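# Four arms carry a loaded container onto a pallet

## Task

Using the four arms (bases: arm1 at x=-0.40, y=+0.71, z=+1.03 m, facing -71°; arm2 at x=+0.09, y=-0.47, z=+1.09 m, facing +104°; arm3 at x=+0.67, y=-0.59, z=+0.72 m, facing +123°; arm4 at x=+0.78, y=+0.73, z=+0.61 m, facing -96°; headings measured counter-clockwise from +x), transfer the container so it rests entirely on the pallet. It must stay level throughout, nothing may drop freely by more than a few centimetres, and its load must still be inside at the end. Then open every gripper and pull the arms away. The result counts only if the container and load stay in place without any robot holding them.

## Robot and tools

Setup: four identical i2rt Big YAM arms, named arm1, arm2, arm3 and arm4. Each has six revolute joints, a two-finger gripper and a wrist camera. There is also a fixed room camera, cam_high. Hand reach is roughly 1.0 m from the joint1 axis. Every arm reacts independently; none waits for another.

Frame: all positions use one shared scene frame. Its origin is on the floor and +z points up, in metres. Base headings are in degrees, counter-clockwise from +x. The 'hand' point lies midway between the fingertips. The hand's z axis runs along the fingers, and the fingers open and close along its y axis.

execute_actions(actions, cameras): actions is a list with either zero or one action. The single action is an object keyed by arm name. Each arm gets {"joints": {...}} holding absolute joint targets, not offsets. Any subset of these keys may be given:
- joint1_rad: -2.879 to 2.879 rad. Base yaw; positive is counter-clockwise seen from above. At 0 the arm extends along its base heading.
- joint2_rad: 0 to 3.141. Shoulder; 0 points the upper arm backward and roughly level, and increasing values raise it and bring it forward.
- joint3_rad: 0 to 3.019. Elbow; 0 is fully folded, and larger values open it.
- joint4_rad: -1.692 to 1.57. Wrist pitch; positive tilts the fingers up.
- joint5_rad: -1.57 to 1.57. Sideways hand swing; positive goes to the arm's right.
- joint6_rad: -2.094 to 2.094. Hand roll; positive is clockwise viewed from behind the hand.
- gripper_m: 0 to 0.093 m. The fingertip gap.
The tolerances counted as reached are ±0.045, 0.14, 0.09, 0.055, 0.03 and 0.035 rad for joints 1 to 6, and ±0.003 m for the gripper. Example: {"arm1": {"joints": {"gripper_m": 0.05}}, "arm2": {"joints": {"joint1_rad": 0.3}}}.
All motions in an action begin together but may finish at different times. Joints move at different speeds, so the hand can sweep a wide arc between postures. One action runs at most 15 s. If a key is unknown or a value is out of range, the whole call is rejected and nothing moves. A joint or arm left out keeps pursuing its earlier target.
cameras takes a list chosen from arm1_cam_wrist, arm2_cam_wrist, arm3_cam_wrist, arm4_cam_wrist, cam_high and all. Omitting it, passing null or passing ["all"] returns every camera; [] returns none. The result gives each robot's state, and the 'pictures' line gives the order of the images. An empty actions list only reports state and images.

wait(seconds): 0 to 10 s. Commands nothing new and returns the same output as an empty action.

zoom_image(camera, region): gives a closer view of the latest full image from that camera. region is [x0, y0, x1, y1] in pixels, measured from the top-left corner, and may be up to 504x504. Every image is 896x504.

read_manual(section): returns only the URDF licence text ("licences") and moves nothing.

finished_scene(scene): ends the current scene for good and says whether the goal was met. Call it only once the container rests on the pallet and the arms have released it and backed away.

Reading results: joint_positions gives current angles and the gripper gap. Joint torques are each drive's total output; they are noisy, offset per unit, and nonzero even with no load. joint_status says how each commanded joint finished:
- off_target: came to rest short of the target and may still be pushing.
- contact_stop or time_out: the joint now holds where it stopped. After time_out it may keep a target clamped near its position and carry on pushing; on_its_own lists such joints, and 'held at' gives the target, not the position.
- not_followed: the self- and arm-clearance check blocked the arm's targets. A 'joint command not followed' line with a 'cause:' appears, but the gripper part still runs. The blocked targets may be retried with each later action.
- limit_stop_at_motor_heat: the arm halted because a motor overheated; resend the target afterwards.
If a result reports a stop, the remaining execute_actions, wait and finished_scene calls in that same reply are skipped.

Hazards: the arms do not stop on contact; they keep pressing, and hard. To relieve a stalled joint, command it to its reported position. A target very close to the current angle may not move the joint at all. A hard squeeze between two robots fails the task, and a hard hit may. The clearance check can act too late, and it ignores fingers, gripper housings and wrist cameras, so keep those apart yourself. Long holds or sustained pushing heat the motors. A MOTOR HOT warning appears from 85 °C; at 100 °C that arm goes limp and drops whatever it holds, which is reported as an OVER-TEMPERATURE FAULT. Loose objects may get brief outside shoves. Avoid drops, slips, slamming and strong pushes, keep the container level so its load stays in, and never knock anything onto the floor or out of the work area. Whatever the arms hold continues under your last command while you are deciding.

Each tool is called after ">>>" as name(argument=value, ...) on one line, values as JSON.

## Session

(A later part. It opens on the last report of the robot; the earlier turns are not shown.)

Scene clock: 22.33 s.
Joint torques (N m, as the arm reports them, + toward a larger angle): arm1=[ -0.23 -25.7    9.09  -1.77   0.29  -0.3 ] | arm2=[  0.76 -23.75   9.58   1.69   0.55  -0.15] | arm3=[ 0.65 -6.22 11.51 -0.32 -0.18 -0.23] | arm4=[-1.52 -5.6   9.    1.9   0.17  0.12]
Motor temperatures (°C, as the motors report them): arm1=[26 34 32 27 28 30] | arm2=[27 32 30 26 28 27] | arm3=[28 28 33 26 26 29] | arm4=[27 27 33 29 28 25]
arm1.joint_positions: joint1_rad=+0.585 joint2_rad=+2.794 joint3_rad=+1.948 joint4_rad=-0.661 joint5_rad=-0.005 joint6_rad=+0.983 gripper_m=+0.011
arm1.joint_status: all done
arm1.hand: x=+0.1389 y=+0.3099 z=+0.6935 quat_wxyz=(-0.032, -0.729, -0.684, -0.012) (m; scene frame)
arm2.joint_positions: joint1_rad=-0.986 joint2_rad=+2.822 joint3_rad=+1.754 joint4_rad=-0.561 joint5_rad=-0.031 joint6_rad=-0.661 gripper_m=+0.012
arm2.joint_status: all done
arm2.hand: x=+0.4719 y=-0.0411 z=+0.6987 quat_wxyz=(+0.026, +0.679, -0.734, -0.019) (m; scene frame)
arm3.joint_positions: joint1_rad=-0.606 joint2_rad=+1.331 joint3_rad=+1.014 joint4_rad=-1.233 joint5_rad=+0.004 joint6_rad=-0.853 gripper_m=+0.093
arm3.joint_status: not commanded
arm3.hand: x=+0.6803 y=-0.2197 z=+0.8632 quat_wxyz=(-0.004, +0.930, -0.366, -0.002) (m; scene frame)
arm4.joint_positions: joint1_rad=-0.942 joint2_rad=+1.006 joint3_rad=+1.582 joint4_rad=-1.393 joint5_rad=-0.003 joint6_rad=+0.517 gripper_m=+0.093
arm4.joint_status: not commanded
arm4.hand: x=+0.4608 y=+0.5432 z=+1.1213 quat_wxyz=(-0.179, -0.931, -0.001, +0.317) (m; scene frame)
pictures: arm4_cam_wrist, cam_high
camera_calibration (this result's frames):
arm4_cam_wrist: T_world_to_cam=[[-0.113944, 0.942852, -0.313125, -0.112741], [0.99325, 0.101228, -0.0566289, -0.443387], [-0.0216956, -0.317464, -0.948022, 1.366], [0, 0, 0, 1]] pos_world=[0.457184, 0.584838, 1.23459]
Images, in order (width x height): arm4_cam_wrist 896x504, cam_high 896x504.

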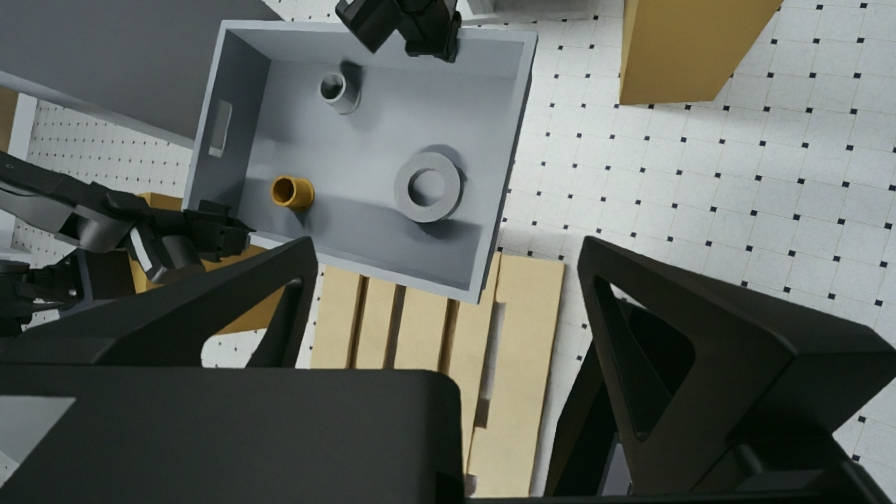

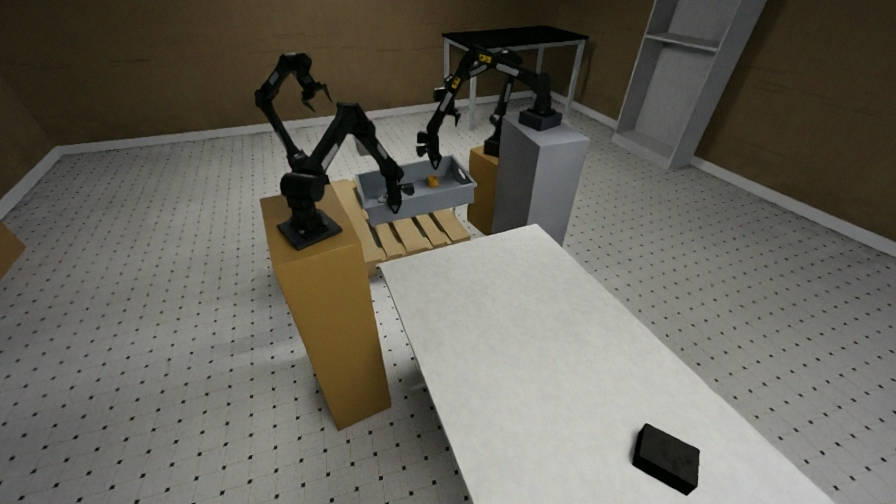

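>>> execute_actions(actions=[{"arm3":{"joints":{"joint1_rad":0.125,"joint6_rad":-0.83}},"arm4":{"joints":{"joint1_rad":-0.939,"joint2_rad":1.75,"joint3_rad":1.575,"joint4_rad":-1.376,"joint6_rad":0.6}}}], cameras=["arm4_cam_wrist"])

Scene clock: 25.37 s.
Joint torques (N m, as the arm reports them, + toward a larger angle): arm1=[ -0.16 -25.6    9.08  -1.79   0.29  -0.29] | arm2=[  0.8  -23.81   9.52   1.69   0.54  -0.15] | arm3=[ 0.4  -5.36 11.44 -0.43 -0.06  0.04] | arm4=[ -0.51 -20.6    9.44   1.1    0.23   0.15]
Motor temperatures (°C, as the motors report them): arm1=[26 34 32 27 28 30] | arm2=[27 33 31 26 27 27] | arm3=[28 28 33 26 26 29] | arm4=[27 27 34 29 28 25]
arm1.joint_positions: joint1_rad=+0.585 joint2_rad=+2.794 joint3_rad=+1.948 joint4_rad=-0.661 joint5_rad=-0.005 joint6_rad=+0.983 gripper_m=+0.011
arm1.joint_status: not commanded
arm1.hand: x=+0.1389 y=+0.3099 z=+0.6935 quat_wxyz=(-0.032, -0.729, -0.684, -0.012) (m; scene frame)
arm2.joint_positions: joint1_rad=-0.986 joint2_rad=+2.822 joint3_rad=+1.754 joint4_rad=-0.561 joint5_rad=-0.031 joint6_rad=-0.661 gripper_m=+0.012
arm2.joint_status: not commanded
arm2.hand: x=+0.4719 y=-0.0411 z=+0.6987 quat_wxyz=(+0.026, +0.679, -0.733, -0.019) (m; scene frame)
arm3.joint_positions: joint1_rad=+0.124 joint2_rad=+1.331 joint3_rad=+1.014 joint4_rad=-1.233 joint5_rad=+0.001 joint6_rad=-0.843 gripper_m=+0.093
arm3.joint_status: all done
arm3.hand: x=+0.4328 y=-0.3045 z=+0.8656 quat_wxyz=(-0.003, +1.000, -0.015, -0.009) (m; scene frame)
arm4.joint_positions: joint1_rad=-0.942 joint2_rad=+1.760 joint3_rad=+1.554 joint4_rad=-1.379 joint5_rad=-0.003 joint6_rad=+0.587 gripper_m=+0.093
arm4.joint_status: all done
arm4.hand: x=+0.3190 y=+0.4649 z=+0.7699 quat_wxyz=(+0.007, -0.999, +0.036, -0.009) (m; scene frame)
pictures: arm4_cam_wrist
camera_calibration (this result's frames):
arm4_cam_wrist: T_world_to_cam=[[0.0597771, 0.997717, 0.0314275, -0.511331], [0.802852, -0.0667632, 0.592428, -0.675421], [0.593174, -0.010182, -0.80501, 0.555896], [0, 0, 0, 1]] pos_world=[0.243086, 0.47073, 0.863711]
Images, in order (width x height): arm4_cam_wrist 896x504.

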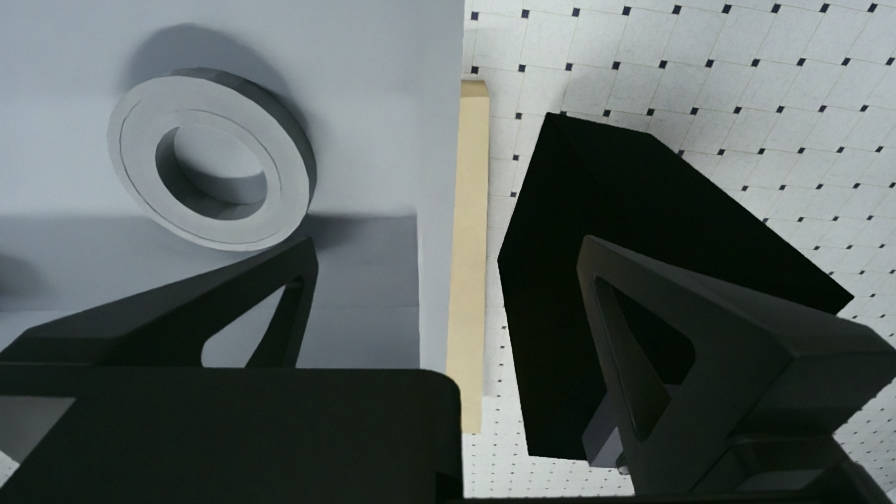

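>>> execute_actions(actions=[{"arm3":{"joints":{"joint2_rad":1.96,"joint3_rad":1.66,"joint4_rad":-1.229,"joint6_rad":-0.79}},"arm4":{"joints":{"joint1_rad":-0.92,"joint2_rad":1.865,"joint3_rad":1.41,"joint4_rad":-1.11,"joint6_rad":0.615}}}], cameras=["arm3_cam_wrist","arm4_cam_wrist"])

Scene clock: 27.07 s.
Joint torques (N m, as the arm reports them, + toward a larger angle): arm1=[  0.05 -25.75   9.05  -1.78   0.    -0.24] | arm2=[  0.73 -23.86   9.51   1.84   0.59  -0.14] | arm3=[  0.28 -16.33  12.71   0.23  -0.09   0.04] | arm4=[  0.33 -20.18   8.03   1.17   0.17   0.12]
Motor temperatures (°C, as the motors report them): arm1=[26 35 33 27 28 30] | arm2=[27 33 31 26 27 27] | arm3=[28 28 34 26 26 29] | arm4=[27 27 34 29 28 25]
arm1.joint_positions: joint1_rad=+0.583 joint2_rad=+2.796 joint3_rad=+1.949 joint4_rad=-0.661 joint5_rad=+0.001 joint6_rad=+0.979 gripper_m=+0.011
arm1.joint_status: not commanded
arm1.hand: x=+0.1369 y=+0.3082 z=+0.6926 quat_wxyz=(-0.032, -0.728, -0.684, -0.008) (m; scene frame)
arm2.joint_positions: joint1_rad=-0.986 joint2_rad=+2.823 joint3_rad=+1.754 joint4_rad=-0.565 joint5_rad=-0.032 joint6_rad=-0.662 gripper_m=+0.012
arm2.joint_status: not commanded
arm2.hand: x=+0.4705 y=-0.0421 z=+0.6981 quat_wxyz=(+0.029, +0.679, -0.733, -0.019) (m; scene frame)
arm3.joint_positions: joint1_rad=+0.124 joint2_rad=+1.952 joint3_rad=+1.619 joint4_rad=-1.233 joint5_rad=+0.001 joint6_rad=-0.803 gripper_m=+0.093
arm3.joint_status: all done
arm3.hand: x=+0.2899 y=-0.1352 z=+0.8006 quat_wxyz=(+0.004, +0.999, -0.035, -0.004) (m; scene frame)
arm4.joint_positions: joint1_rad=-0.932 joint2_rad=+1.865 joint3_rad=+1.398 joint4_rad=-1.119 joint5_rad=-0.003 joint6_rad=+0.602 gripper_m=+0.093
arm4.joint_status: all done
arm4.hand: x=+0.3191 y=+0.4598 z=+0.6596 quat_wxyz=(+0.008, -0.999, +0.038, -0.010) (m; scene frame)
pictures: arm3_cam_wrist, arm4_cam_wrist
camera_calibration (this result's frames):
arm3_cam_wrist: T_world_to_cam=[[0.0892307, 0.996008, -0.00256795, 0.113547], [0.801557, -0.0702793, 0.593774, -0.713833], [0.591223, -0.0550412, -0.804628, 0.59075], [0, 0, 0, 1]] pos_world=[0.212782, -0.130745, 0.899481]
arm4_cam_wrist: T_world_to_cam=[[0.0650642, 0.997331, 0.033138, -0.505351], [0.801994, -0.0720233, 0.592974, -0.608176], [0.593778, -0.0120049, -0.80454, 0.467243], [0, 0, 0, 1]] pos_world=[0.243195, 0.465809, 0.753295]
Images, in order (width x height): arm3_cam_wrist 896x504, arm4_cam_wrist 896x504.

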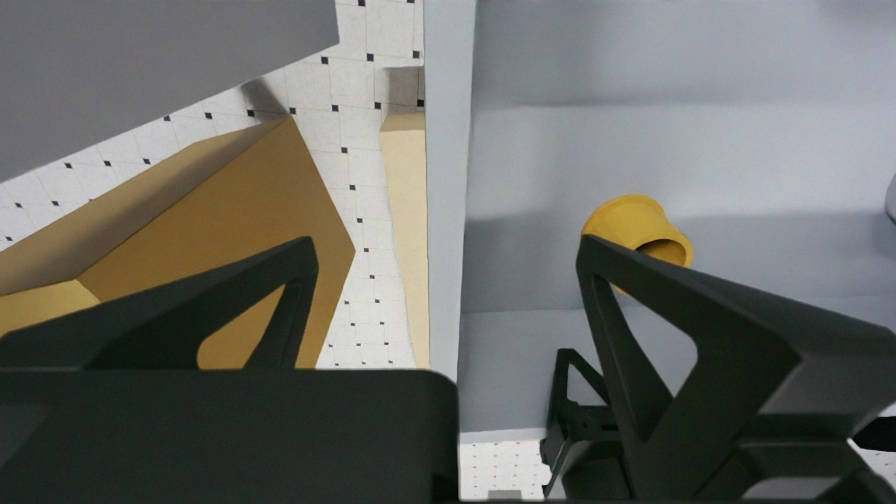

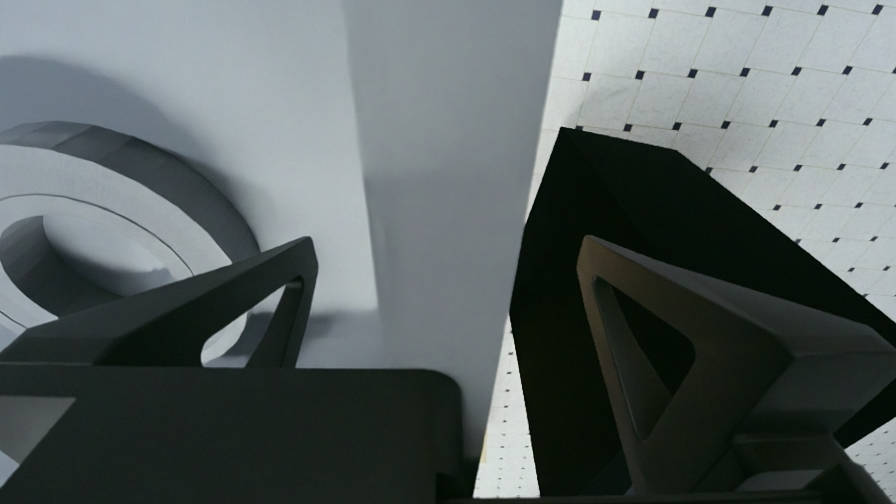

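>>> execute_actions(actions=[{"arm3":{"joints":{"joint2_rad":2.10,"joint3_rad":1.53,"joint4_rad":-0.98}},"arm4":{"joints":{"joint2_rad":1.85,"joint4_rad":-1.10}}}], cameras=["arm3_cam_wrist"])

Scene clock: 28.30 s.
Joint torques (N m, as the arm reports them, + toward a larger angle): arm1=[  0.01 -25.73   9.02  -1.77   0.34  -0.22] | arm2=[  0.67 -24.1    9.43   1.54   0.84  -0.12] | arm3=[  0.15 -17.27   8.81   0.91   0.04   0.03] | arm4=[  0.56 -20.97   8.19   1.27   0.16   0.14]
Motor temperatures (°C, as the motors report them): arm1=[26 35 33 27 28 30] | arm2=[27 33 31 26 27 27] | arm3=[28 28 34 26 26 29] | arm4=[27 27 34 29 28 25]
arm1.joint_positions: joint1_rad=+0.580 joint2_rad=+2.798 joint3_rad=+1.949 joint4_rad=-0.662 joint5_rad=-0.005 joint6_rad=+0.977 gripper_m=+0.011
arm1.joint_status: not commanded
arm1.hand: x=+0.1355 y=+0.3081 z=+0.6912 quat_wxyz=(-0.030, -0.729, -0.684, -0.011) (m; scene frame)
arm2.joint_positions: joint1_rad=-0.985 joint2_rad=+2.829 joint3_rad=+1.755 joint4_rad=-0.558 joint5_rad=-0.038 joint6_rad=-0.662 gripper_m=+0.012
arm2.joint_status: not commanded
arm2.hand: x=+0.4688 y=-0.0421 z=+0.6946 quat_wxyz=(+0.028, +0.679, -0.733, -0.022) (m; scene frame)
arm3.joint_positions: joint1_rad=+0.124 joint2_rad=+2.091 joint3_rad=+1.524 joint4_rad=-1.000 joint5_rad=-0.002 joint6_rad=-0.803 gripper_m=+0.093
arm3.joint_status: all done
arm3.hand: x=+0.2860 y=-0.1334 z=+0.6889 quat_wxyz=(+0.005, +0.999, -0.035, -0.005) (m; scene frame)
arm4.joint_positions: joint1_rad=-0.932 joint2_rad=+1.861 joint3_rad=+1.398 joint4_rad=-1.108 joint5_rad=-0.002 joint6_rad=+0.603 gripper_m=+0.093
arm4.joint_status: all done
arm4.hand: x=+0.3165 y=+0.4584 z=+0.6615 quat_wxyz=(+0.004, -0.999, +0.038, -0.003) (m; scene frame)
pictures: arm3_cam_wrist
camera_calibration (this result's frames):
arm3_cam_wrist: T_world_to_cam=[[0.0899809, 0.995931, -0.00500525, 0.113298], [0.802742, -0.0695501, 0.592257, -0.643443], [0.589499, -0.0573098, -0.805733, 0.504222], [0, 0, 0, 1]] pos_world=[0.209086, -0.128692, 0.78792]
Images, in order (width x height): arm3_cam_wrist 896x504.

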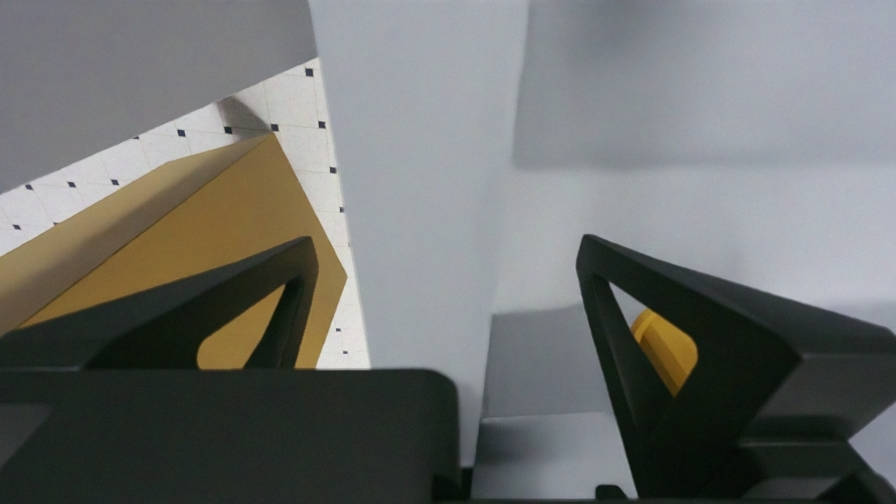

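>>> execute_actions(actions=[{"arm3":{"joints":{"gripper_m":0,"joint2_rad":2.08,"joint3_rad":1.515}},"arm4":{"joints":{"gripper_m":0}}}], cameras=[])

>>> execute_actions(actions=[{"arm3":{"joints":{"joint2_rad":2.015,"joint3_rad":1.555}},"arm4":{"joints":{"joint2_rad":1.78,"joint3_rad":1.45}},"arm1":{"joints":{"joint2_rad":2.795,"joint3_rad":1.97,"joint4_rad":-0.67}},"arm2":{"joints":{"joint2_rad":2.81,"joint3_rad":1.78,"joint4_rad":-0.55}}}], cameras=[])

>>> execute_actions(actions=[{"arm1":{"joints":{"gripper_m":0.093}},"arm2":{"joints":{"gripper_m":0.093}}}], cameras=["cam_high","arm4_cam_wrist"])

Scene clock: 29.27 s.
Joint torques (N m, as the arm reports them, + toward a larger angle): arm1=[  0.14 -25.6    8.91  -1.68   0.77  -0.18] | arm2=[  1.12 -24.22   9.44   1.43   0.91  -0.1 ] | arm3=[  0.66 -18.06   8.63   0.61   0.29  -0.11] | arm4=[  0.53 -20.23   8.34   0.77   1.54  -0.07]
Motor temperatures (°C, as the motors report them): arm1=[26 35 33 27 28 30] | arm2=[27 33 31 26 27 27] | arm3=[28 28 34 26 26 29] | arm4=[27 27 34 29 28 25]
arm1.joint_positions: joint1_rad=+0.578 joint2_rad=+2.798 joint3_rad=+1.951 joint4_rad=-0.666 joint5_rad=-0.014 joint6_rad=+0.972 gripper_m=+0.011
arm1.joint_status: not commanded
arm1.hand: x=+0.1354 y=+0.3081 z=+0.6917 quat_wxyz=(-0.028, -0.728, -0.685, -0.015) (m; scene frame)
arm2.joint_positions: joint1_rad=-0.987 joint2_rad=+2.830 joint3_rad=+1.756 joint4_rad=-0.555 joint5_rad=-0.040 joint6_rad=-0.666 gripper_m=+0.012
arm2.joint_status: not commanded
arm2.hand: x=+0.4699 y=-0.0416 z=+0.6946 quat_wxyz=(+0.026, +0.680, -0.732, -0.023) (m; scene frame)
arm3.joint_positions: joint1_rad=+0.127 joint2_rad=+2.087 joint3_rad=+1.513 joint4_rad=-0.998 joint5_rad=-0.007 joint6_rad=-0.788 gripper_m=+0.012
arm3.joint_status: gripper_m off_target (ended at +0.012, target +0.000); the others done
arm3.hand: x=+0.2864 y=-0.1381 z=+0.6880 quat_wxyz=(+0.008, +0.999, -0.041, -0.005) (m; scene frame)
arm4.joint_positions: joint1_rad=-0.936 joint2_rad=+1.856 joint3_rad=+1.398 joint4_rad=-1.099 joint5_rad=-0.035 joint6_rad=+0.619 gripper_m=+0.014
arm4.joint_status: gripper_m off_target (ended at +0.014, target +0.000)
arm4.hand: x=+0.3159 y=+0.4541 z=+0.6641 quat_wxyz=(-0.014, -0.999, +0.049, -0.006) (m; scene frame)
pictures: none
No camera images: the call's "cameras" was empty. Leave "cameras" out to get every camera's image.

Scene clock: 29.90 s.
Joint torques (N m, as the arm reports them, + toward a larger angle): arm1=[  0.33 -22.43   6.44  -0.28   0.78  -0.18] | arm2=[  0.84 -19.21   5.85   0.71   0.94  -0.1 ] | arm3=[  0.5  -22.44  11.76   0.91   0.35  -0.13] | arm4=[  0.98 -26.69  11.02   0.86   1.58  -0.03]
Motor temperatures (°C, as the motors report them): arm1=[26 35 33 27 28 30] | arm2=[27 33 31 26 27 27] | arm3=[28 29 34 26 26 29] | arm4=[27 27 34 29 28 25]
arm1.joint_positions: joint1_rad=+0.578 joint2_rad=+2.799 joint3_rad=+1.951 joint4_rad=-0.665 joint5_rad=-0.015 joint6_rad=+0.972 gripper_m=+0.011
arm1.joint_status: all done
arm1.hand: x=+0.1355 y=+0.3082 z=+0.6912 quat_wxyz=(-0.029, -0.728, -0.685, -0.015) (m; scene frame)
arm2.joint_positions: joint1_rad=-0.987 joint2_rad=+2.834 joint3_rad=+1.756 joint4_rad=-0.555 joint5_rad=-0.041 joint6_rad=-0.666 gripper_m=+0.012
arm2.joint_status: all done
arm2.hand: x=+0.4684 y=-0.0434 z=+0.6920 quat_wxyz=(+0.029, +0.680, -0.732, -0.023) (m; scene frame)
arm3.joint_positions: joint1_rad=+0.127 joint2_rad=+2.085 joint3_rad=+1.513 joint4_rad=-0.996 joint5_rad=-0.007 joint6_rad=-0.788 gripper_m=+0.012
arm3.joint_status: all done
arm3.hand: x=+0.2861 y=-0.1373 z=+0.6891 quat_wxyz=(+0.007, +0.999, -0.041, -0.006) (m; scene frame)
arm4.joint_positions: joint1_rad=-0.935 joint2_rad=+1.852 joint3_rad=+1.398 joint4_rad=-1.098 joint5_rad=-0.035 joint6_rad=+0.619 gripper_m=+0.014
arm4.joint_status: all done
arm4.hand: x=+0.3156 y=+0.4537 z=+0.6661 quat_wxyz=(-0.015, -0.999, +0.049, -0.004) (m; scene frame)
pictures: none
No camera images: the call's "cameras" was empty. Leave "cameras" out to get every camera's image.

Scene clock: 30.60 s.
Joint torques (N m, as the arm reports them, + toward a larger angle): arm1=[  0.16 -22.67   6.5   -0.27   0.19  -0.18] | arm2=[  0.75 -18.82   5.88   0.73  -0.03  -0.04] | arm3=[  0.67 -22.54  12.1    0.42   0.32  -0.08] | arm4=[  0.45 -27.02  11.13   0.72   1.52  -0.05]
Motor temperatures (°C, as the motors report them): arm1=[26 35 33 27 28 30] | arm2=[27 33 31 26 27 27] | arm3=[28 29 34 26 26 29] | arm4=[27 28 34 29 28 25]
arm1.joint_positions: joint1_rad=+0.578 joint2_rad=+2.798 joint3_rad=+1.951 joint4_rad=-0.665 joint5_rad=-0.003 joint6_rad=+0.972 gripper_m=+0.093
arm1.joint_status: all done
arm1.hand: x=+0.1348 y=+0.3061 z=+0.6922 quat_wxyz=(-0.030, -0.728, -0.685, -0.010) (m; scene frame)
arm2.joint_positions: joint1_rad=-0.985 joint2_rad=+2.828 joint3_rad=+1.757 joint4_rad=-0.555 joint5_rad=-0.017 joint6_rad=-0.671 gripper_m=+0.093
arm2.joint_status: all done
arm2.hand: x=+0.4730 y=-0.0421 z=+0.6957 quat_wxyz=(+0.024, +0.683, -0.730, -0.012) (m; scene frame)
arm3.joint_positions: joint1_rad=+0.127 joint2_rad=+2.085 joint3_rad=+1.509 joint4_rad=-0.986 joint5_rad=-0.007 joint6_rad=-0.788 gripper_m=+0.012
arm3.joint_status: not commanded
arm3.hand: x=+0.2856 y=-0.1368 z=+0.6878 quat_wxyz=(+0.005, +0.999, -0.041, -0.008) (m; scene frame)
arm4.joint_positions: joint1_rad=-0.935 joint2_rad=+1.852 joint3_rad=+1.398 joint4_rad=-1.094 joint5_rad=-0.033 joint6_rad=+0.620 gripper_m=+0.014
arm4.joint_status: not commanded
arm4.hand: x=+0.3147 y=+0.4533 z=+0.6661 quat_wxyz=(-0.015, -0.999, +0.049, -0.002) (m; scene frame)
pictures: arm4_cam_wrist, cam_high
camera_calibration (this result's frames):
arm4_cam_wrist: T_world_to_cam=[[0.0861361, 0.996204, -0.012611, -0.474488], [0.810677, -0.0627255, 0.582125, -0.608666], [0.579124, -0.0603654, -0.813002, 0.50721], [0, 0, 0, 1]] pos_world=[0.240565, 0.465126, 0.760699]
Images, in order (width x height): arm4_cam_wrist 896x504, cam_high 896x504.

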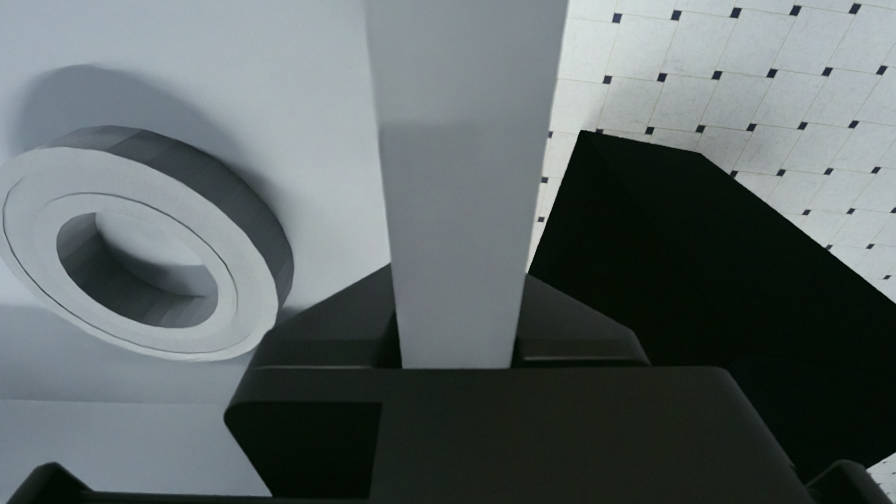

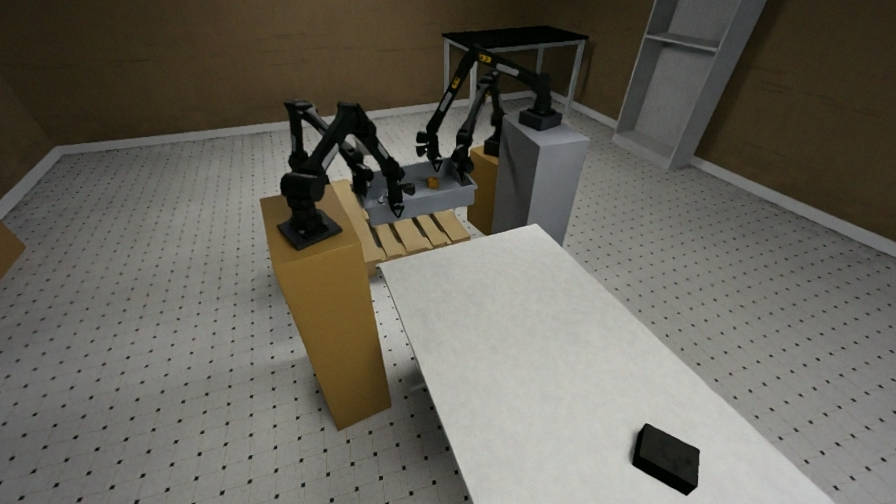

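>>> execute_actions(actions=[{"arm1":{"joints":{"joint2_rad":2.61,"joint3_rad":1.84,"joint4_rad":-0.77}},"arm2":{"joints":{"joint2_rad":2.62,"joint3_rad":1.58,"joint4_rad":-0.56}}}], cameras=[])

>>> execute_actions(actions=[{"arm1":{"joints":{"joint2_rad":1.7}},"arm2":{"joints":{"joint2_rad":1.7}}}], cameras=[])

>>> execute_actions(actions=[{"arm1":{"joints":{"joint2_rad":0.6,"joint3_rad":1.4}},"arm2":{"joints":{"joint2_rad":0.6,"joint3_rad":1.4}},"arm3":{"joints":{"joint1_rad":-0.03,"joint2_rad":2.01,"joint3_rad":1.285,"joint4_rad":-0.744,"joint6_rad":-0.96}},"arm4":{"joints":{"joint1_rad":-0.815,"joint2_rad":1.70,"joint3_rad":1.145,"joint4_rad":-0.91,"joint6_rad":0.72}}}], cameras=[])

>>> execute_actions(actions=[{"arm3":{"joints":{"joint1_rad":-0.208,"joint2_rad":2.14,"joint3_rad":1.135,"joint4_rad":-0.468,"joint6_rad":-1.15}},"arm4":{"joints":{"joint1_rad":-0.65,"joint2_rad":1.78,"joint3_rad":0.895,"joint4_rad":-0.582,"joint5_rad":-0.015,"joint6_rad":0.87}}}], cameras=["cam_high"])

Scene clock: 32.17 s.
Joint torques (N m, as the arm reports them, + toward a larger angle): arm1=[  0.35 -21.24   5.77  -0.21   0.19  -0.18] | arm2=[  0.67 -16.5    4.46   0.4   -0.04  -0.04] | arm3=[  0.27 -23.33  12.01   0.48   0.32  -0.12] | arm4=[  0.53 -27.52  11.13   0.72   1.5   -0.06]
Motor temperatures (°C, as the motors report them): arm1=[26 35 33 27 28 30] | arm2=[27 33 31 26 27 27] | arm3=[28 29 34 26 26 29] | arm4=[27 28 34 29 28 25]
arm1.joint_positions: joint1_rad=+0.578 joint2_rad=+2.593 joint3_rad=+1.835 joint4_rad=-0.764 joint5_rad=-0.003 joint6_rad=+0.972 gripper_m=+0.093
arm1.joint_status: all done
arm1.hand: x=+0.1349 y=+0.3052 z=+0.7915 quat_wxyz=(-0.025, -0.728, -0.685, -0.009) (m; scene frame)
arm2.joint_positions: joint1_rad=-0.985 joint2_rad=+2.608 joint3_rad=+1.581 joint4_rad=-0.555 joint5_rad=-0.017 joint6_rad=-0.671 gripper_m=+0.093
arm2.joint_status: all done
arm2.hand: x=+0.4761 y=-0.0401 z=+0.7855 quat_wxyz=(+0.002, +0.684, -0.730, -0.014) (m; scene frame)
arm3.joint_positions: joint1_rad=+0.127 joint2_rad=+2.085 joint3_rad=+1.509 joint4_rad=-0.986 joint5_rad=-0.007 joint6_rad=-0.788 gripper_m=+0.012
arm3.joint_status: not commanded
arm3.hand: x=+0.2856 y=-0.1368 z=+0.6878 quat_wxyz=(+0.005, +0.999, -0.041, -0.008) (m; scene frame)
arm4.joint_positions: joint1_rad=-0.935 joint2_rad=+1.852 joint3_rad=+1.398 joint4_rad=-1.094 joint5_rad=-0.033 joint6_rad=+0.620 gripper_m=+0.014
arm4.joint_status: not commanded
arm4.hand: x=+0.3147 y=+0.4533 z=+0.6661 quat_wxyz=(-0.015, -0.999, +0.049, -0.002) (m; scene frame)
pictures: none
No camera images: the call's "cameras" was empty. Leave "cameras" out to get every camera's image.

Scene clock: 34.13 s.
Joint torques (N m, as the arm reports them, + toward a larger angle): arm1=[  0.31 -16.73   9.58   0.92   0.12  -0.24] | arm2=[  0.63 -13.53   9.74   2.13  -0.02   0.01] | arm3=[  0.69 -22.93  12.09   0.4    0.33  -0.09] | arm4=[  0.69 -27.56  11.1    0.6    1.51  -0.06]
Motor temperatures (°C, as the motors report them): arm1=[26 35 33 27 28 30] | arm2=[27 33 31 26 27 27] | arm3=[28 30 34 26 26 29] | arm4=[27 28 35 29 29 25]
arm1.joint_positions: joint1_rad=+0.578 joint2_rad=+1.700 joint3_rad=+1.834 joint4_rad=-0.766 joint5_rad=-0.002 joint6_rad=+0.972 gripper_m=+0.093
arm1.joint_status: all done
arm1.hand: x=+0.1657 y=+0.2754 z=+1.4326 quat_wxyz=(-0.448, -0.650, -0.610, -0.075) (m; scene frame)
arm2.joint_positions: joint1_rad=-0.985 joint2_rad=+1.697 joint3_rad=+1.573 joint4_rad=-0.559 joint5_rad=-0.017 joint6_rad=-0.672 gripper_m=+0.093
arm2.joint_status: all done
arm2.hand: x=+0.5642 y=+0.0476 z=+1.3899 quat_wxyz=(-0.431, +0.617, -0.656, -0.048) (m; scene frame)
arm3.joint_positions: joint1_rad=+0.127 joint2_rad=+2.085 joint3_rad=+1.509 joint4_rad=-0.986 joint5_rad=-0.007 joint6_rad=-0.788 gripper_m=+0.012
arm3.joint_status: not commanded
arm3.hand: x=+0.2856 y=-0.1368 z=+0.6878 quat_wxyz=(+0.005, +0.999, -0.041, -0.008) (m; scene frame)
arm4.joint_positions: joint1_rad=-0.935 joint2_rad=+1.852 joint3_rad=+1.398 joint4_rad=-1.094 joint5_rad=-0.033 joint6_rad=+0.620 gripper_m=+0.014
arm4.joint_status: not commanded
arm4.hand: x=+0.3147 y=+0.4533 z=+0.6661 quat_wxyz=(-0.015, -0.999, +0.049, -0.002) (m; scene frame)
pictures: none
No camera images: the call's "cameras" was empty. Leave "cameras" out to get every camera's image.

Scene clock: 35.97 s.
Joint torques (N m, as the arm reports them, + toward a larger angle): arm1=[ 0.16  0.89  6.62  1.19  0.06 -0.27] | arm2=[0.39 2.77 7.04 2.22 0.04 0.02] | arm3=[  0.11 -21.5   10.75  -0.4   -0.88  -0.09] | arm4=[  0.18 -25.14  10.42   0.01   1.36   0.09]
Motor temperatures (°C, as the motors report them): arm1=[26 35 33 27 28 30] | arm2=[27 33 31 26 27 27] | arm3=[28 30 34 26 26 29] | arm4=[27 29 35 29 29 25]
arm1.joint_positions: joint1_rad=+0.578 joint2_rad=+0.597 joint3_rad=+1.402 joint4_rad=-0.767 joint5_rad=-0.002 joint6_rad=+0.972 gripper_m=+0.093
arm1.joint_status: all done
arm1.hand: x=-0.1979 y=+0.5546 z=+1.7122 quat_wxyz=(-0.712, -0.505, -0.473, -0.116) (m; scene frame)
arm2.joint_positions: joint1_rad=-0.985 joint2_rad=+0.602 joint3_rad=+1.397 joint4_rad=-0.560 joint5_rad=-0.017 joint6_rad=-0.672 gripper_m=+0.093
arm2.joint_status: all done
arm2.hand: x=+0.2615 y=-0.2931 z=+1.8216 quat_wxyz=(-0.785, +0.423, -0.447, -0.072) (m; scene frame)
arm3.joint_positions: joint1_rad=-0.028 joint2_rad=+2.084 joint3_rad=+1.236 joint4_rad=-0.728 joint5_rad=+0.017 joint6_rad=-0.965 gripper_m=+0.012
arm3.joint_status: all done
arm3.hand: x=+0.3995 y=-0.1432 z=+0.6092 quat_wxyz=(+0.003, +1.000, -0.030, +0.006) (m; scene frame)
arm4.joint_positions: joint1_rad=-0.821 joint2_rad=+1.784 joint3_rad=+1.088 joint4_rad=-0.888 joint5_rad=-0.029 joint6_rad=+0.711 gripper_m=+0.014
arm4.joint_status: all done
arm4.hand: x=+0.4152 y=+0.4523 z=+0.6005 quat_wxyz=(-0.003, -0.999, +0.037, -0.017) (m; scene frame)
pictures: none
No camera images: the call's "cameras" was empty. Leave "cameras" out to get every camera's image.

Scene clock: 37.13 s.
Joint torques (N m, as the arm reports them, + toward a larger angle): arm1=[ 0.24  1.41  6.7   1.19  0.06 -0.26] | arm2=[0.39 2.49 7.09 2.24 0.04 0.02] | arm3=[  0.48 -19.14   8.46  -0.07  -0.47  -0.13] | arm4=[  0.19 -20.32   9.4    0.48   0.49   0.02]
Motor temperatures (°C, as the motors report them): arm1=[26 35 33 27 28 30] | arm2=[27 33 31 26 27 27] | arm3=[28 30 34 26 26 29] | arm4=[27 29 35 29 29 25]
arm1.joint_positions: joint1_rad=+0.578 joint2_rad=+0.597 joint3_rad=+1.402 joint4_rad=-0.767 joint5_rad=-0.002 joint6_rad=+0.972 gripper_m=+0.093
arm1.joint_status: not commanded
arm1.hand: x=-0.1979 y=+0.5546 z=+1.7122 quat_wxyz=(-0.712, -0.505, -0.473, -0.116) (m; scene frame)
arm2.joint_positions: joint1_rad=-0.985 joint2_rad=+0.602 joint3_rad=+1.397 joint4_rad=-0.560 joint5_rad=-0.017 joint6_rad=-0.672 gripper_m=+0.093
arm2.joint_status: not commanded
arm2.hand: x=+0.2615 y=-0.2931 z=+1.8216 quat_wxyz=(-0.785, +0.423, -0.447, -0.072) (m; scene frame)
arm3.joint_positions: joint1_rad=-0.204 joint2_rad=+2.200 joint3_rad=+1.089 joint4_rad=-0.460 joint5_rad=+0.008 joint6_rad=-1.146 gripper_m=+0.012
arm3.joint_status: all done
arm3.hand: x=+0.4978 y=-0.1511 z=+0.5222 quat_wxyz=(+0.004, +1.000, -0.028, +0.001) (m; scene frame)
arm4.joint_positions: joint1_rad=-0.660 joint2_rad=+1.829 joint3_rad=+0.829 joint4_rad=-0.573 joint5_rad=-0.025 joint6_rad=+0.868 gripper_m=+0.013
arm4.joint_status: all done
arm4.hand: x=+0.5119 y=+0.4475 z=+0.5170 quat_wxyz=(-0.003, -0.999, +0.035, -0.013) (m; scene frame)
pictures: cam_high
Images, in order (width x height): cam_high 896x504.

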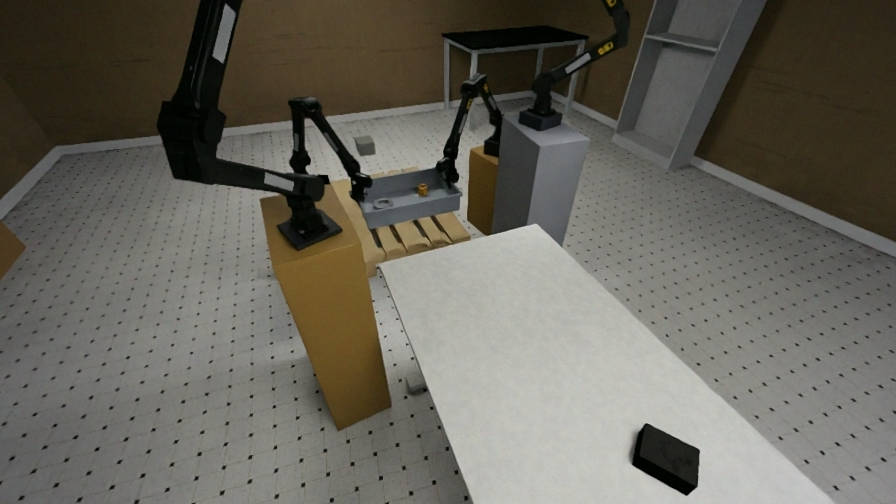

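>>> execute_actions(actions=[{"arm3":{"joints":{"joint1_rad":-0.416,"joint2_rad":2.335,"joint3_rad":1.10,"joint4_rad":-0.236,"joint6_rad":-1.375}},"arm4":{"joints":{"joint1_rad":-0.418,"joint2_rad":1.98,"joint3_rad":0.75,"joint4_rad":-0.248,"joint6_rad":1.095}}}], cameras=[])

>>> execute_actions(actions=[{"arm3":{"joints":{"joint1_rad":-0.605,"joint2_rad":2.56,"joint3_rad":1.19,"joint4_rad":-0.09,"joint6_rad":-1.565}},"arm4":{"joints":{"joint1_rad":-0.19,"joint2_rad":2.27,"joint3_rad":0.765,"joint4_rad":0.02,"joint5_rad":0,"joint6_rad":1.325}}}], cameras=[])

>>> execute_actions(actions=[{"arm3":{"joints":{"joint2_rad":2.775,"joint3_rad":1.345,"joint4_rad":-0.041}},"arm4":{"joints":{"joint2_rad":2.525,"joint3_rad":0.885,"joint4_rad":0.144}}}], cameras=["arm3_cam_wrist","arm4_cam_wrist"])

>>> execute_actions(actions=[{"arm3":{"joints":{"joint2_rad":2.895,"joint3_rad":1.465,"joint4_rad":-0.033}},"arm4":{"joints":{"joint2_rad":2.65,"joint3_rad":0.97,"joint4_rad":0.186}}}], cameras=["arm4_cam_wrist"])

Scene clock: 38.57 s.
Joint torques (N m, as the arm reports them, + toward a larger angle): arm1=[ 0.22  1.38  6.59  1.18  0.06 -0.26] | arm2=[0.42 2.58 7.11 2.24 0.04 0.02] | arm3=[  0.86 -20.64   6.01  -0.15  -0.25  -0.16] | arm4=[ -0.08 -20.34   5.51   0.73   0.18  -0.03]
Motor temperatures (°C, as the motors report them): arm1=[26 34 33 27 28 30] | arm2=[27 32 31 26 27 27] | arm3=[28 30 34 26 26 29] | arm4=[27 29 35 29 29 25]
arm1.joint_positions: joint1_rad=+0.578 joint2_rad=+0.597 joint3_rad=+1.402 joint4_rad=-0.767 joint5_rad=-0.002 joint6_rad=+0.972 gripper_m=+0.093
arm1.joint_status: not commanded
arm1.hand: x=-0.1979 y=+0.5546 z=+1.7122 quat_wxyz=(-0.712, -0.505, -0.473, -0.116) (m; scene frame)
arm2.joint_positions: joint1_rad=-0.985 joint2_rad=+0.602 joint3_rad=+1.397 joint4_rad=-0.560 joint5_rad=-0.017 joint6_rad=-0.672 gripper_m=+0.093
arm2.joint_status: not commanded
arm2.hand: x=+0.2615 y=-0.2931 z=+1.8216 quat_wxyz=(-0.785, +0.423, -0.447, -0.072) (m; scene frame)
arm3.joint_positions: joint1_rad=-0.419 joint2_rad=+2.410 joint3_rad=+1.057 joint4_rad=-0.228 joint5_rad=+0.004 joint6_rad=-1.369 gripper_m=+0.013
arm3.joint_status: all done
arm3.hand: x=+0.6000 y=-0.1660 z=+0.4273 quat_wxyz=(+0.010, +1.000, -0.024, +0.000) (m; scene frame)
arm4.joint_positions: joint1_rad=-0.424 joint2_rad=+2.038 joint3_rad=+0.702 joint4_rad=-0.246 joint5_rad=-0.016 joint6_rad=+1.096 gripper_m=+0.014
arm4.joint_status: all done
arm4.hand: x=+0.6103 y=+0.4371 z=+0.4264 quat_wxyz=(+0.005, -0.999, +0.032, -0.012) (m; scene frame)
pictures: none
No camera images: the call's "cameras" was empty. Leave "cameras" out to get every camera's image.

Scene clock: 39.77 s.
Joint torques (N m, as the arm reports them, + toward a larger angle): arm1=[ 0.12  1.29  6.6   1.19  0.06 -0.26] | arm2=[0.44 2.65 7.1  2.22 0.03 0.02] | arm3=[  1.37 -20.61   5.13  -0.02   0.21  -0.03] | arm4=[ -0.5  -20.09   3.04   0.76   0.3   -0.01]
Motor temperatures (°C, as the motors report them): arm1=[26 34 33 27 28 30] | arm2=[27 32 31 26 27 27] | arm3=[28 30 34 26 26 29] | arm4=[27 29 35 29 29 25]
arm1.joint_positions: joint1_rad=+0.578 joint2_rad=+0.597 joint3_rad=+1.402 joint4_rad=-0.767 joint5_rad=-0.002 joint6_rad=+0.972 gripper_m=+0.093
arm1.joint_status: not commanded
arm1.hand: x=-0.1979 y=+0.5546 z=+1.7122 quat_wxyz=(-0.712, -0.505, -0.473, -0.116) (m; scene frame)
arm2.joint_positions: joint1_rad=-0.985 joint2_rad=+0.602 joint3_rad=+1.397 joint4_rad=-0.560 joint5_rad=-0.017 joint6_rad=-0.672 gripper_m=+0.093
arm2.joint_status: not commanded
arm2.hand: x=+0.2615 y=-0.2931 z=+1.8216 quat_wxyz=(-0.785, +0.423, -0.447, -0.072) (m; scene frame)
arm3.joint_positions: joint1_rad=-0.615 joint2_rad=+2.633 joint3_rad=+1.142 joint4_rad=-0.088 joint5_rad=-0.005 joint6_rad=-1.570 gripper_m=+0.013
arm3.joint_status: all done
arm3.hand: x=+0.6810 y=-0.1774 z=+0.3418 quat_wxyz=(+0.010, +1.000, -0.021, -0.005) (m; scene frame)
arm4.joint_positions: joint1_rad=-0.188 joint2_rad=+2.323 joint3_rad=+0.724 joint4_rad=+0.023 joint5_rad=-0.004 joint6_rad=+1.326 gripper_m=+0.014
arm4.joint_status: all done
arm4.hand: x=+0.6884 y=+0.4268 z=+0.3387 quat_wxyz=(+0.006, -1.000, +0.028, -0.005) (m; scene frame)
pictures: none
No camera images: the call's "cameras" was empty. Leave "cameras" out to get every camera's image.

Scene clock: 40.77 s.
Joint torques (N m, as the arm reports them, + toward a larger angle): arm1=[ 0.28  1.31  6.6   1.17  0.06 -0.25] | arm2=[0.43 2.58 7.09 2.22 0.03 0.02] | arm3=[  1.14 -20.68   3.87  -0.1    0.27  -0.04] | arm4=[ -0.8  -22.21   0.21   0.68   0.29  -0.02]
Motor temperatures (°C, as the motors report them): arm1=[26 34 33 27 28 30] | arm2=[27 32 31 26 27 27] | arm3=[28 31 33 26 26 29] | arm4=[27 29 34 29 29 25]
arm1.joint_positions: joint1_rad=+0.578 joint2_rad=+0.597 joint3_rad=+1.402 joint4_rad=-0.767 joint5_rad=-0.002 joint6_rad=+0.972 gripper_m=+0.093
arm1.joint_status: not commanded
arm1.hand: x=-0.1979 y=+0.5546 z=+1.7122 quat_wxyz=(-0.712, -0.505, -0.473, -0.116) (m; scene frame)
arm2.joint_positions: joint1_rad=-0.985 joint2_rad=+0.602 joint3_rad=+1.397 joint4_rad=-0.560 joint5_rad=-0.017 joint6_rad=-0.672 gripper_m=+0.093
arm2.joint_status: not commanded
arm2.hand: x=+0.2615 y=-0.2931 z=+1.8216 quat_wxyz=(-0.785, +0.423, -0.447, -0.072) (m; scene frame)
arm3.joint_positions: joint1_rad=-0.615 joint2_rad=+2.852 joint3_rad=+1.305 joint4_rad=-0.038 joint5_rad=-0.006 joint6_rad=-1.570 gripper_m=+0.013
arm3.joint_status: all done
arm3.hand: x=+0.6800 y=-0.1825 z=+0.2589 quat_wxyz=(+0.012, +1.000, -0.021, -0.006) (m; scene frame)
arm4.joint_positions: joint1_rad=-0.189 joint2_rad=+2.585 joint3_rad=+0.868 joint4_rad=+0.146 joint5_rad=-0.004 joint6_rad=+1.325 gripper_m=+0.014
arm4.joint_status: all done
arm4.hand: x=+0.6870 y=+0.4228 z=+0.2548 quat_wxyz=(+0.005, -1.000, +0.028, -0.004) (m; scene frame)
pictures: arm3_cam_wrist, arm4_cam_wrist
camera_calibration (this result's frames):
arm3_cam_wrist: T_world_to_cam=[[0.0621395, 0.997871, -0.0198034, 0.147705], [0.806432, -0.0385078, 0.590072, -0.704793], [0.588053, -0.0526369, -0.807108, -0.0751845], [0, 0, 0, 1]] pos_world=[0.603402, -0.178488, 0.358122]
arm4_cam_wrist: T_world_to_cam=[[0.0455106, 0.998614, 0.0264256, -0.464362], [0.809407, -0.0523657, 0.584909, -0.677185], [0.585482, -0.00523053, -0.810668, -0.0728969], [0, 0, 0, 1]] pos_world=[0.611932, 0.427876, 0.349267]
Images, in order (width x height): arm3_cam_wrist 896x504, arm4_cam_wrist 896x504.

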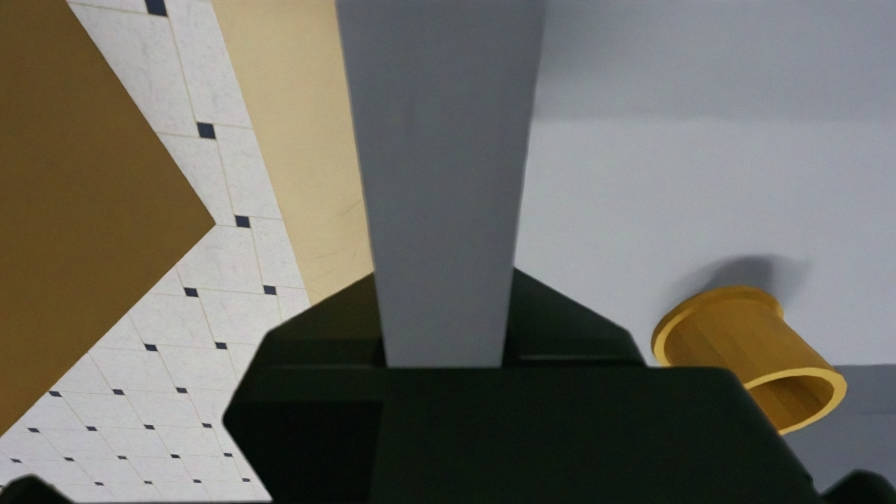

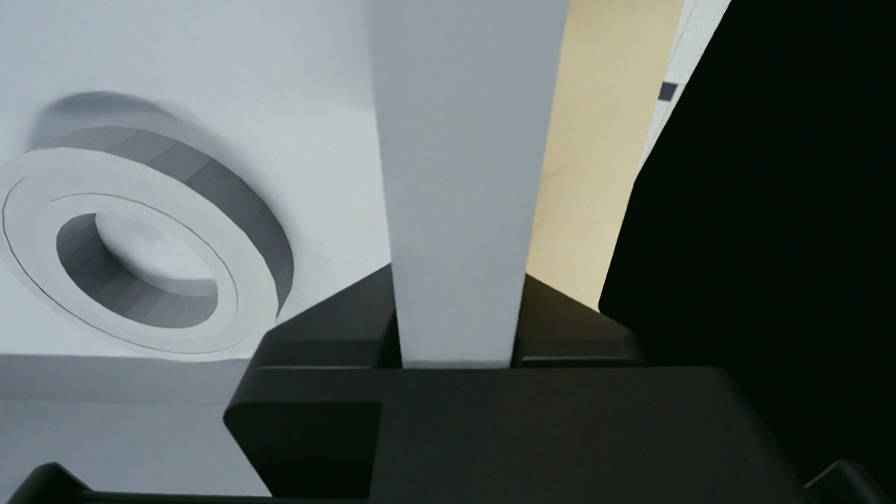

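Scene clock: 41.67 s.
Joint torques (N m, as the arm reports them, + toward a larger angle): arm1=[ 0.14  1.4   6.6   1.2   0.06 -0.26] | arm2=[0.45 2.61 7.12 2.25 0.04 0.02] | arm3=[  1.38 -20.9    3.95  -0.07   0.32  -0.08] | arm4=[ -1.   -22.84  -0.15   0.77   0.27  -0.03]
Motor temperatures (°C, as the motors report them): arm1=[26 34 33 27 28 30] | arm2=[27 32 31 26 27 27] | arm3=[28 31 33 26 26 29] | arm4=[27 29 34 29 29 25]
arm1.joint_positions: joint1_rad=+0.578 joint2_rad=+0.597 joint3_rad=+1.402 joint4_rad=-0.767 joint5_rad=-0.002 joint6_rad=+0.972 gripper_m=+0.093
arm1.joint_status: not commanded
arm1.hand: x=-0.1979 y=+0.5546 z=+1.7122 quat_wxyz=(-0.712, -0.505, -0.473, -0.116) (m; scene frame)
arm2.joint_positions: joint1_rad=-0.985 joint2_rad=+0.602 joint3_rad=+1.397 joint4_rad=-0.560 joint5_rad=-0.017 joint6_rad=-0.672 gripper_m=+0.093
arm2.joint_status: not commanded
arm2.hand: x=+0.2615 y=-0.2931 z=+1.8216 quat_wxyz=(-0.785, +0.423, -0.447, -0.072) (m; scene frame)
arm3.joint_positions: joint1_rad=-0.615 joint2_rad=+2.971 joint3_rad=+1.422 joint4_rad=-0.032 joint5_rad=-0.006 joint6_rad=-1.569 gripper_m=+0.013
arm3.joint_status: all done
arm3.hand: x=+0.6799 y=-0.1808 z=+0.2130 quat_wxyz=(+0.011, +1.000, -0.022, -0.006) (m; scene frame)
arm4.joint_positions: joint1_rad=-0.189 joint2_rad=+2.714 joint3_rad=+0.955 joint4_rad=+0.186 joint5_rad=-0.003 joint6_rad=+1.325 gripper_m=+0.014
arm4.joint_status: all done
arm4.hand: x=+0.6874 y=+0.4241 z=+0.2105 quat_wxyz=(+0.006, -1.000, +0.028, -0.005) (m; scene frame)
pictures: arm4_cam_wrist
camera_calibration (this result's frames):
arm4_cam_wrist: T_world_to_cam=[[0.0454959, 0.998562, 0.0283666, -0.464964], [0.809288, -0.0534898, 0.584971, -0.651027], [0.585647, -0.00365706, -0.810558, -0.109901], [0, 0, 0, 1]] pos_world=[0.612385, 0.42907, 0.30494]
Images, in order (width x height): arm4_cam_wrist 896x504.

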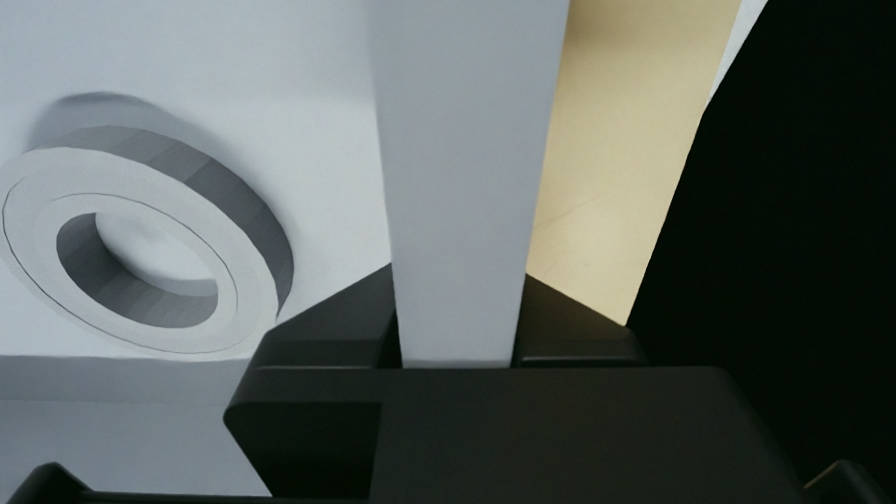

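>>> execute_actions(actions=[{"arm3":{"joints":{"joint2_rad":3.0,"joint3_rad":1.54,"joint4_rad":-0.035}},"arm4":{"joints":{"joint2_rad":2.755,"joint3_rad":1.025,"joint4_rad":0.21}}}], cameras=[])

Scene clock: 44.90 s.
Joint torques (N m, as the arm reports them, + toward a larger angle): arm1=[ 0.23  1.34  6.61  1.2   0.06 -0.26] | arm2=[0.41 2.62 7.1  2.23 0.03 0.02] | arm3=[  1.09 -16.39   6.89  -0.03   0.22  -0.08] | arm4=[ -0.61 -14.63   2.61   1.5    0.34  -0.01]
Motor temperatures (°C, as the motors report them): arm1=[26 33 33 27 28 30] | arm2=[27 31 31 26 27 27] | arm3=[28 31 33 26 26 29] | arm4=[27 29 33 29 28 25]
arm1.joint_positions: joint1_rad=+0.578 joint2_rad=+0.597 joint3_rad=+1.402 joint4_rad=-0.767 joint5_rad=-0.002 joint6_rad=+0.972 gripper_m=+0.093
arm1.joint_status: not commanded
arm1.hand: x=-0.1979 y=+0.5546 z=+1.7122 quat_wxyz=(-0.712, -0.505, -0.473, -0.116) (m; scene frame)
arm2.joint_positions: joint1_rad=-0.985 joint2_rad=+0.602 joint3_rad=+1.397 joint4_rad=-0.560 joint5_rad=-0.017 joint6_rad=-0.672 gripper_m=+0.093
arm2.joint_status: not commanded
arm2.hand: x=+0.2615 y=-0.2931 z=+1.8216 quat_wxyz=(-0.785, +0.423, -0.447, -0.072) (m; scene frame)
arm3.joint_positions: joint1_rad=-0.615 joint2_rad=+3.014 joint3_rad=+1.463 joint4_rad=-0.032 joint5_rad=-0.005 joint6_rad=-1.569 gripper_m=+0.013
arm3.joint_status: all done
arm3.hand: x=+0.6798 y=-0.1828 z=+0.1966 quat_wxyz=(+0.012, +1.000, -0.021, -0.005) (m; scene frame)
arm4.joint_positions: joint1_rad=-0.190 joint2_rad=+2.737 joint3_rad=+0.970 joint4_rad=+0.195 joint5_rad=-0.005 joint6_rad=+1.326 gripper_m=+0.013
arm4.joint_status: all done
arm4.hand: x=+0.6874 y=+0.4241 z=+0.2025 quat_wxyz=(+0.004, -1.000, +0.029, -0.005) (m; scene frame)
pictures: none
No camera images: the call's "cameras" was empty. Leave "cameras" out to get every camera's image.


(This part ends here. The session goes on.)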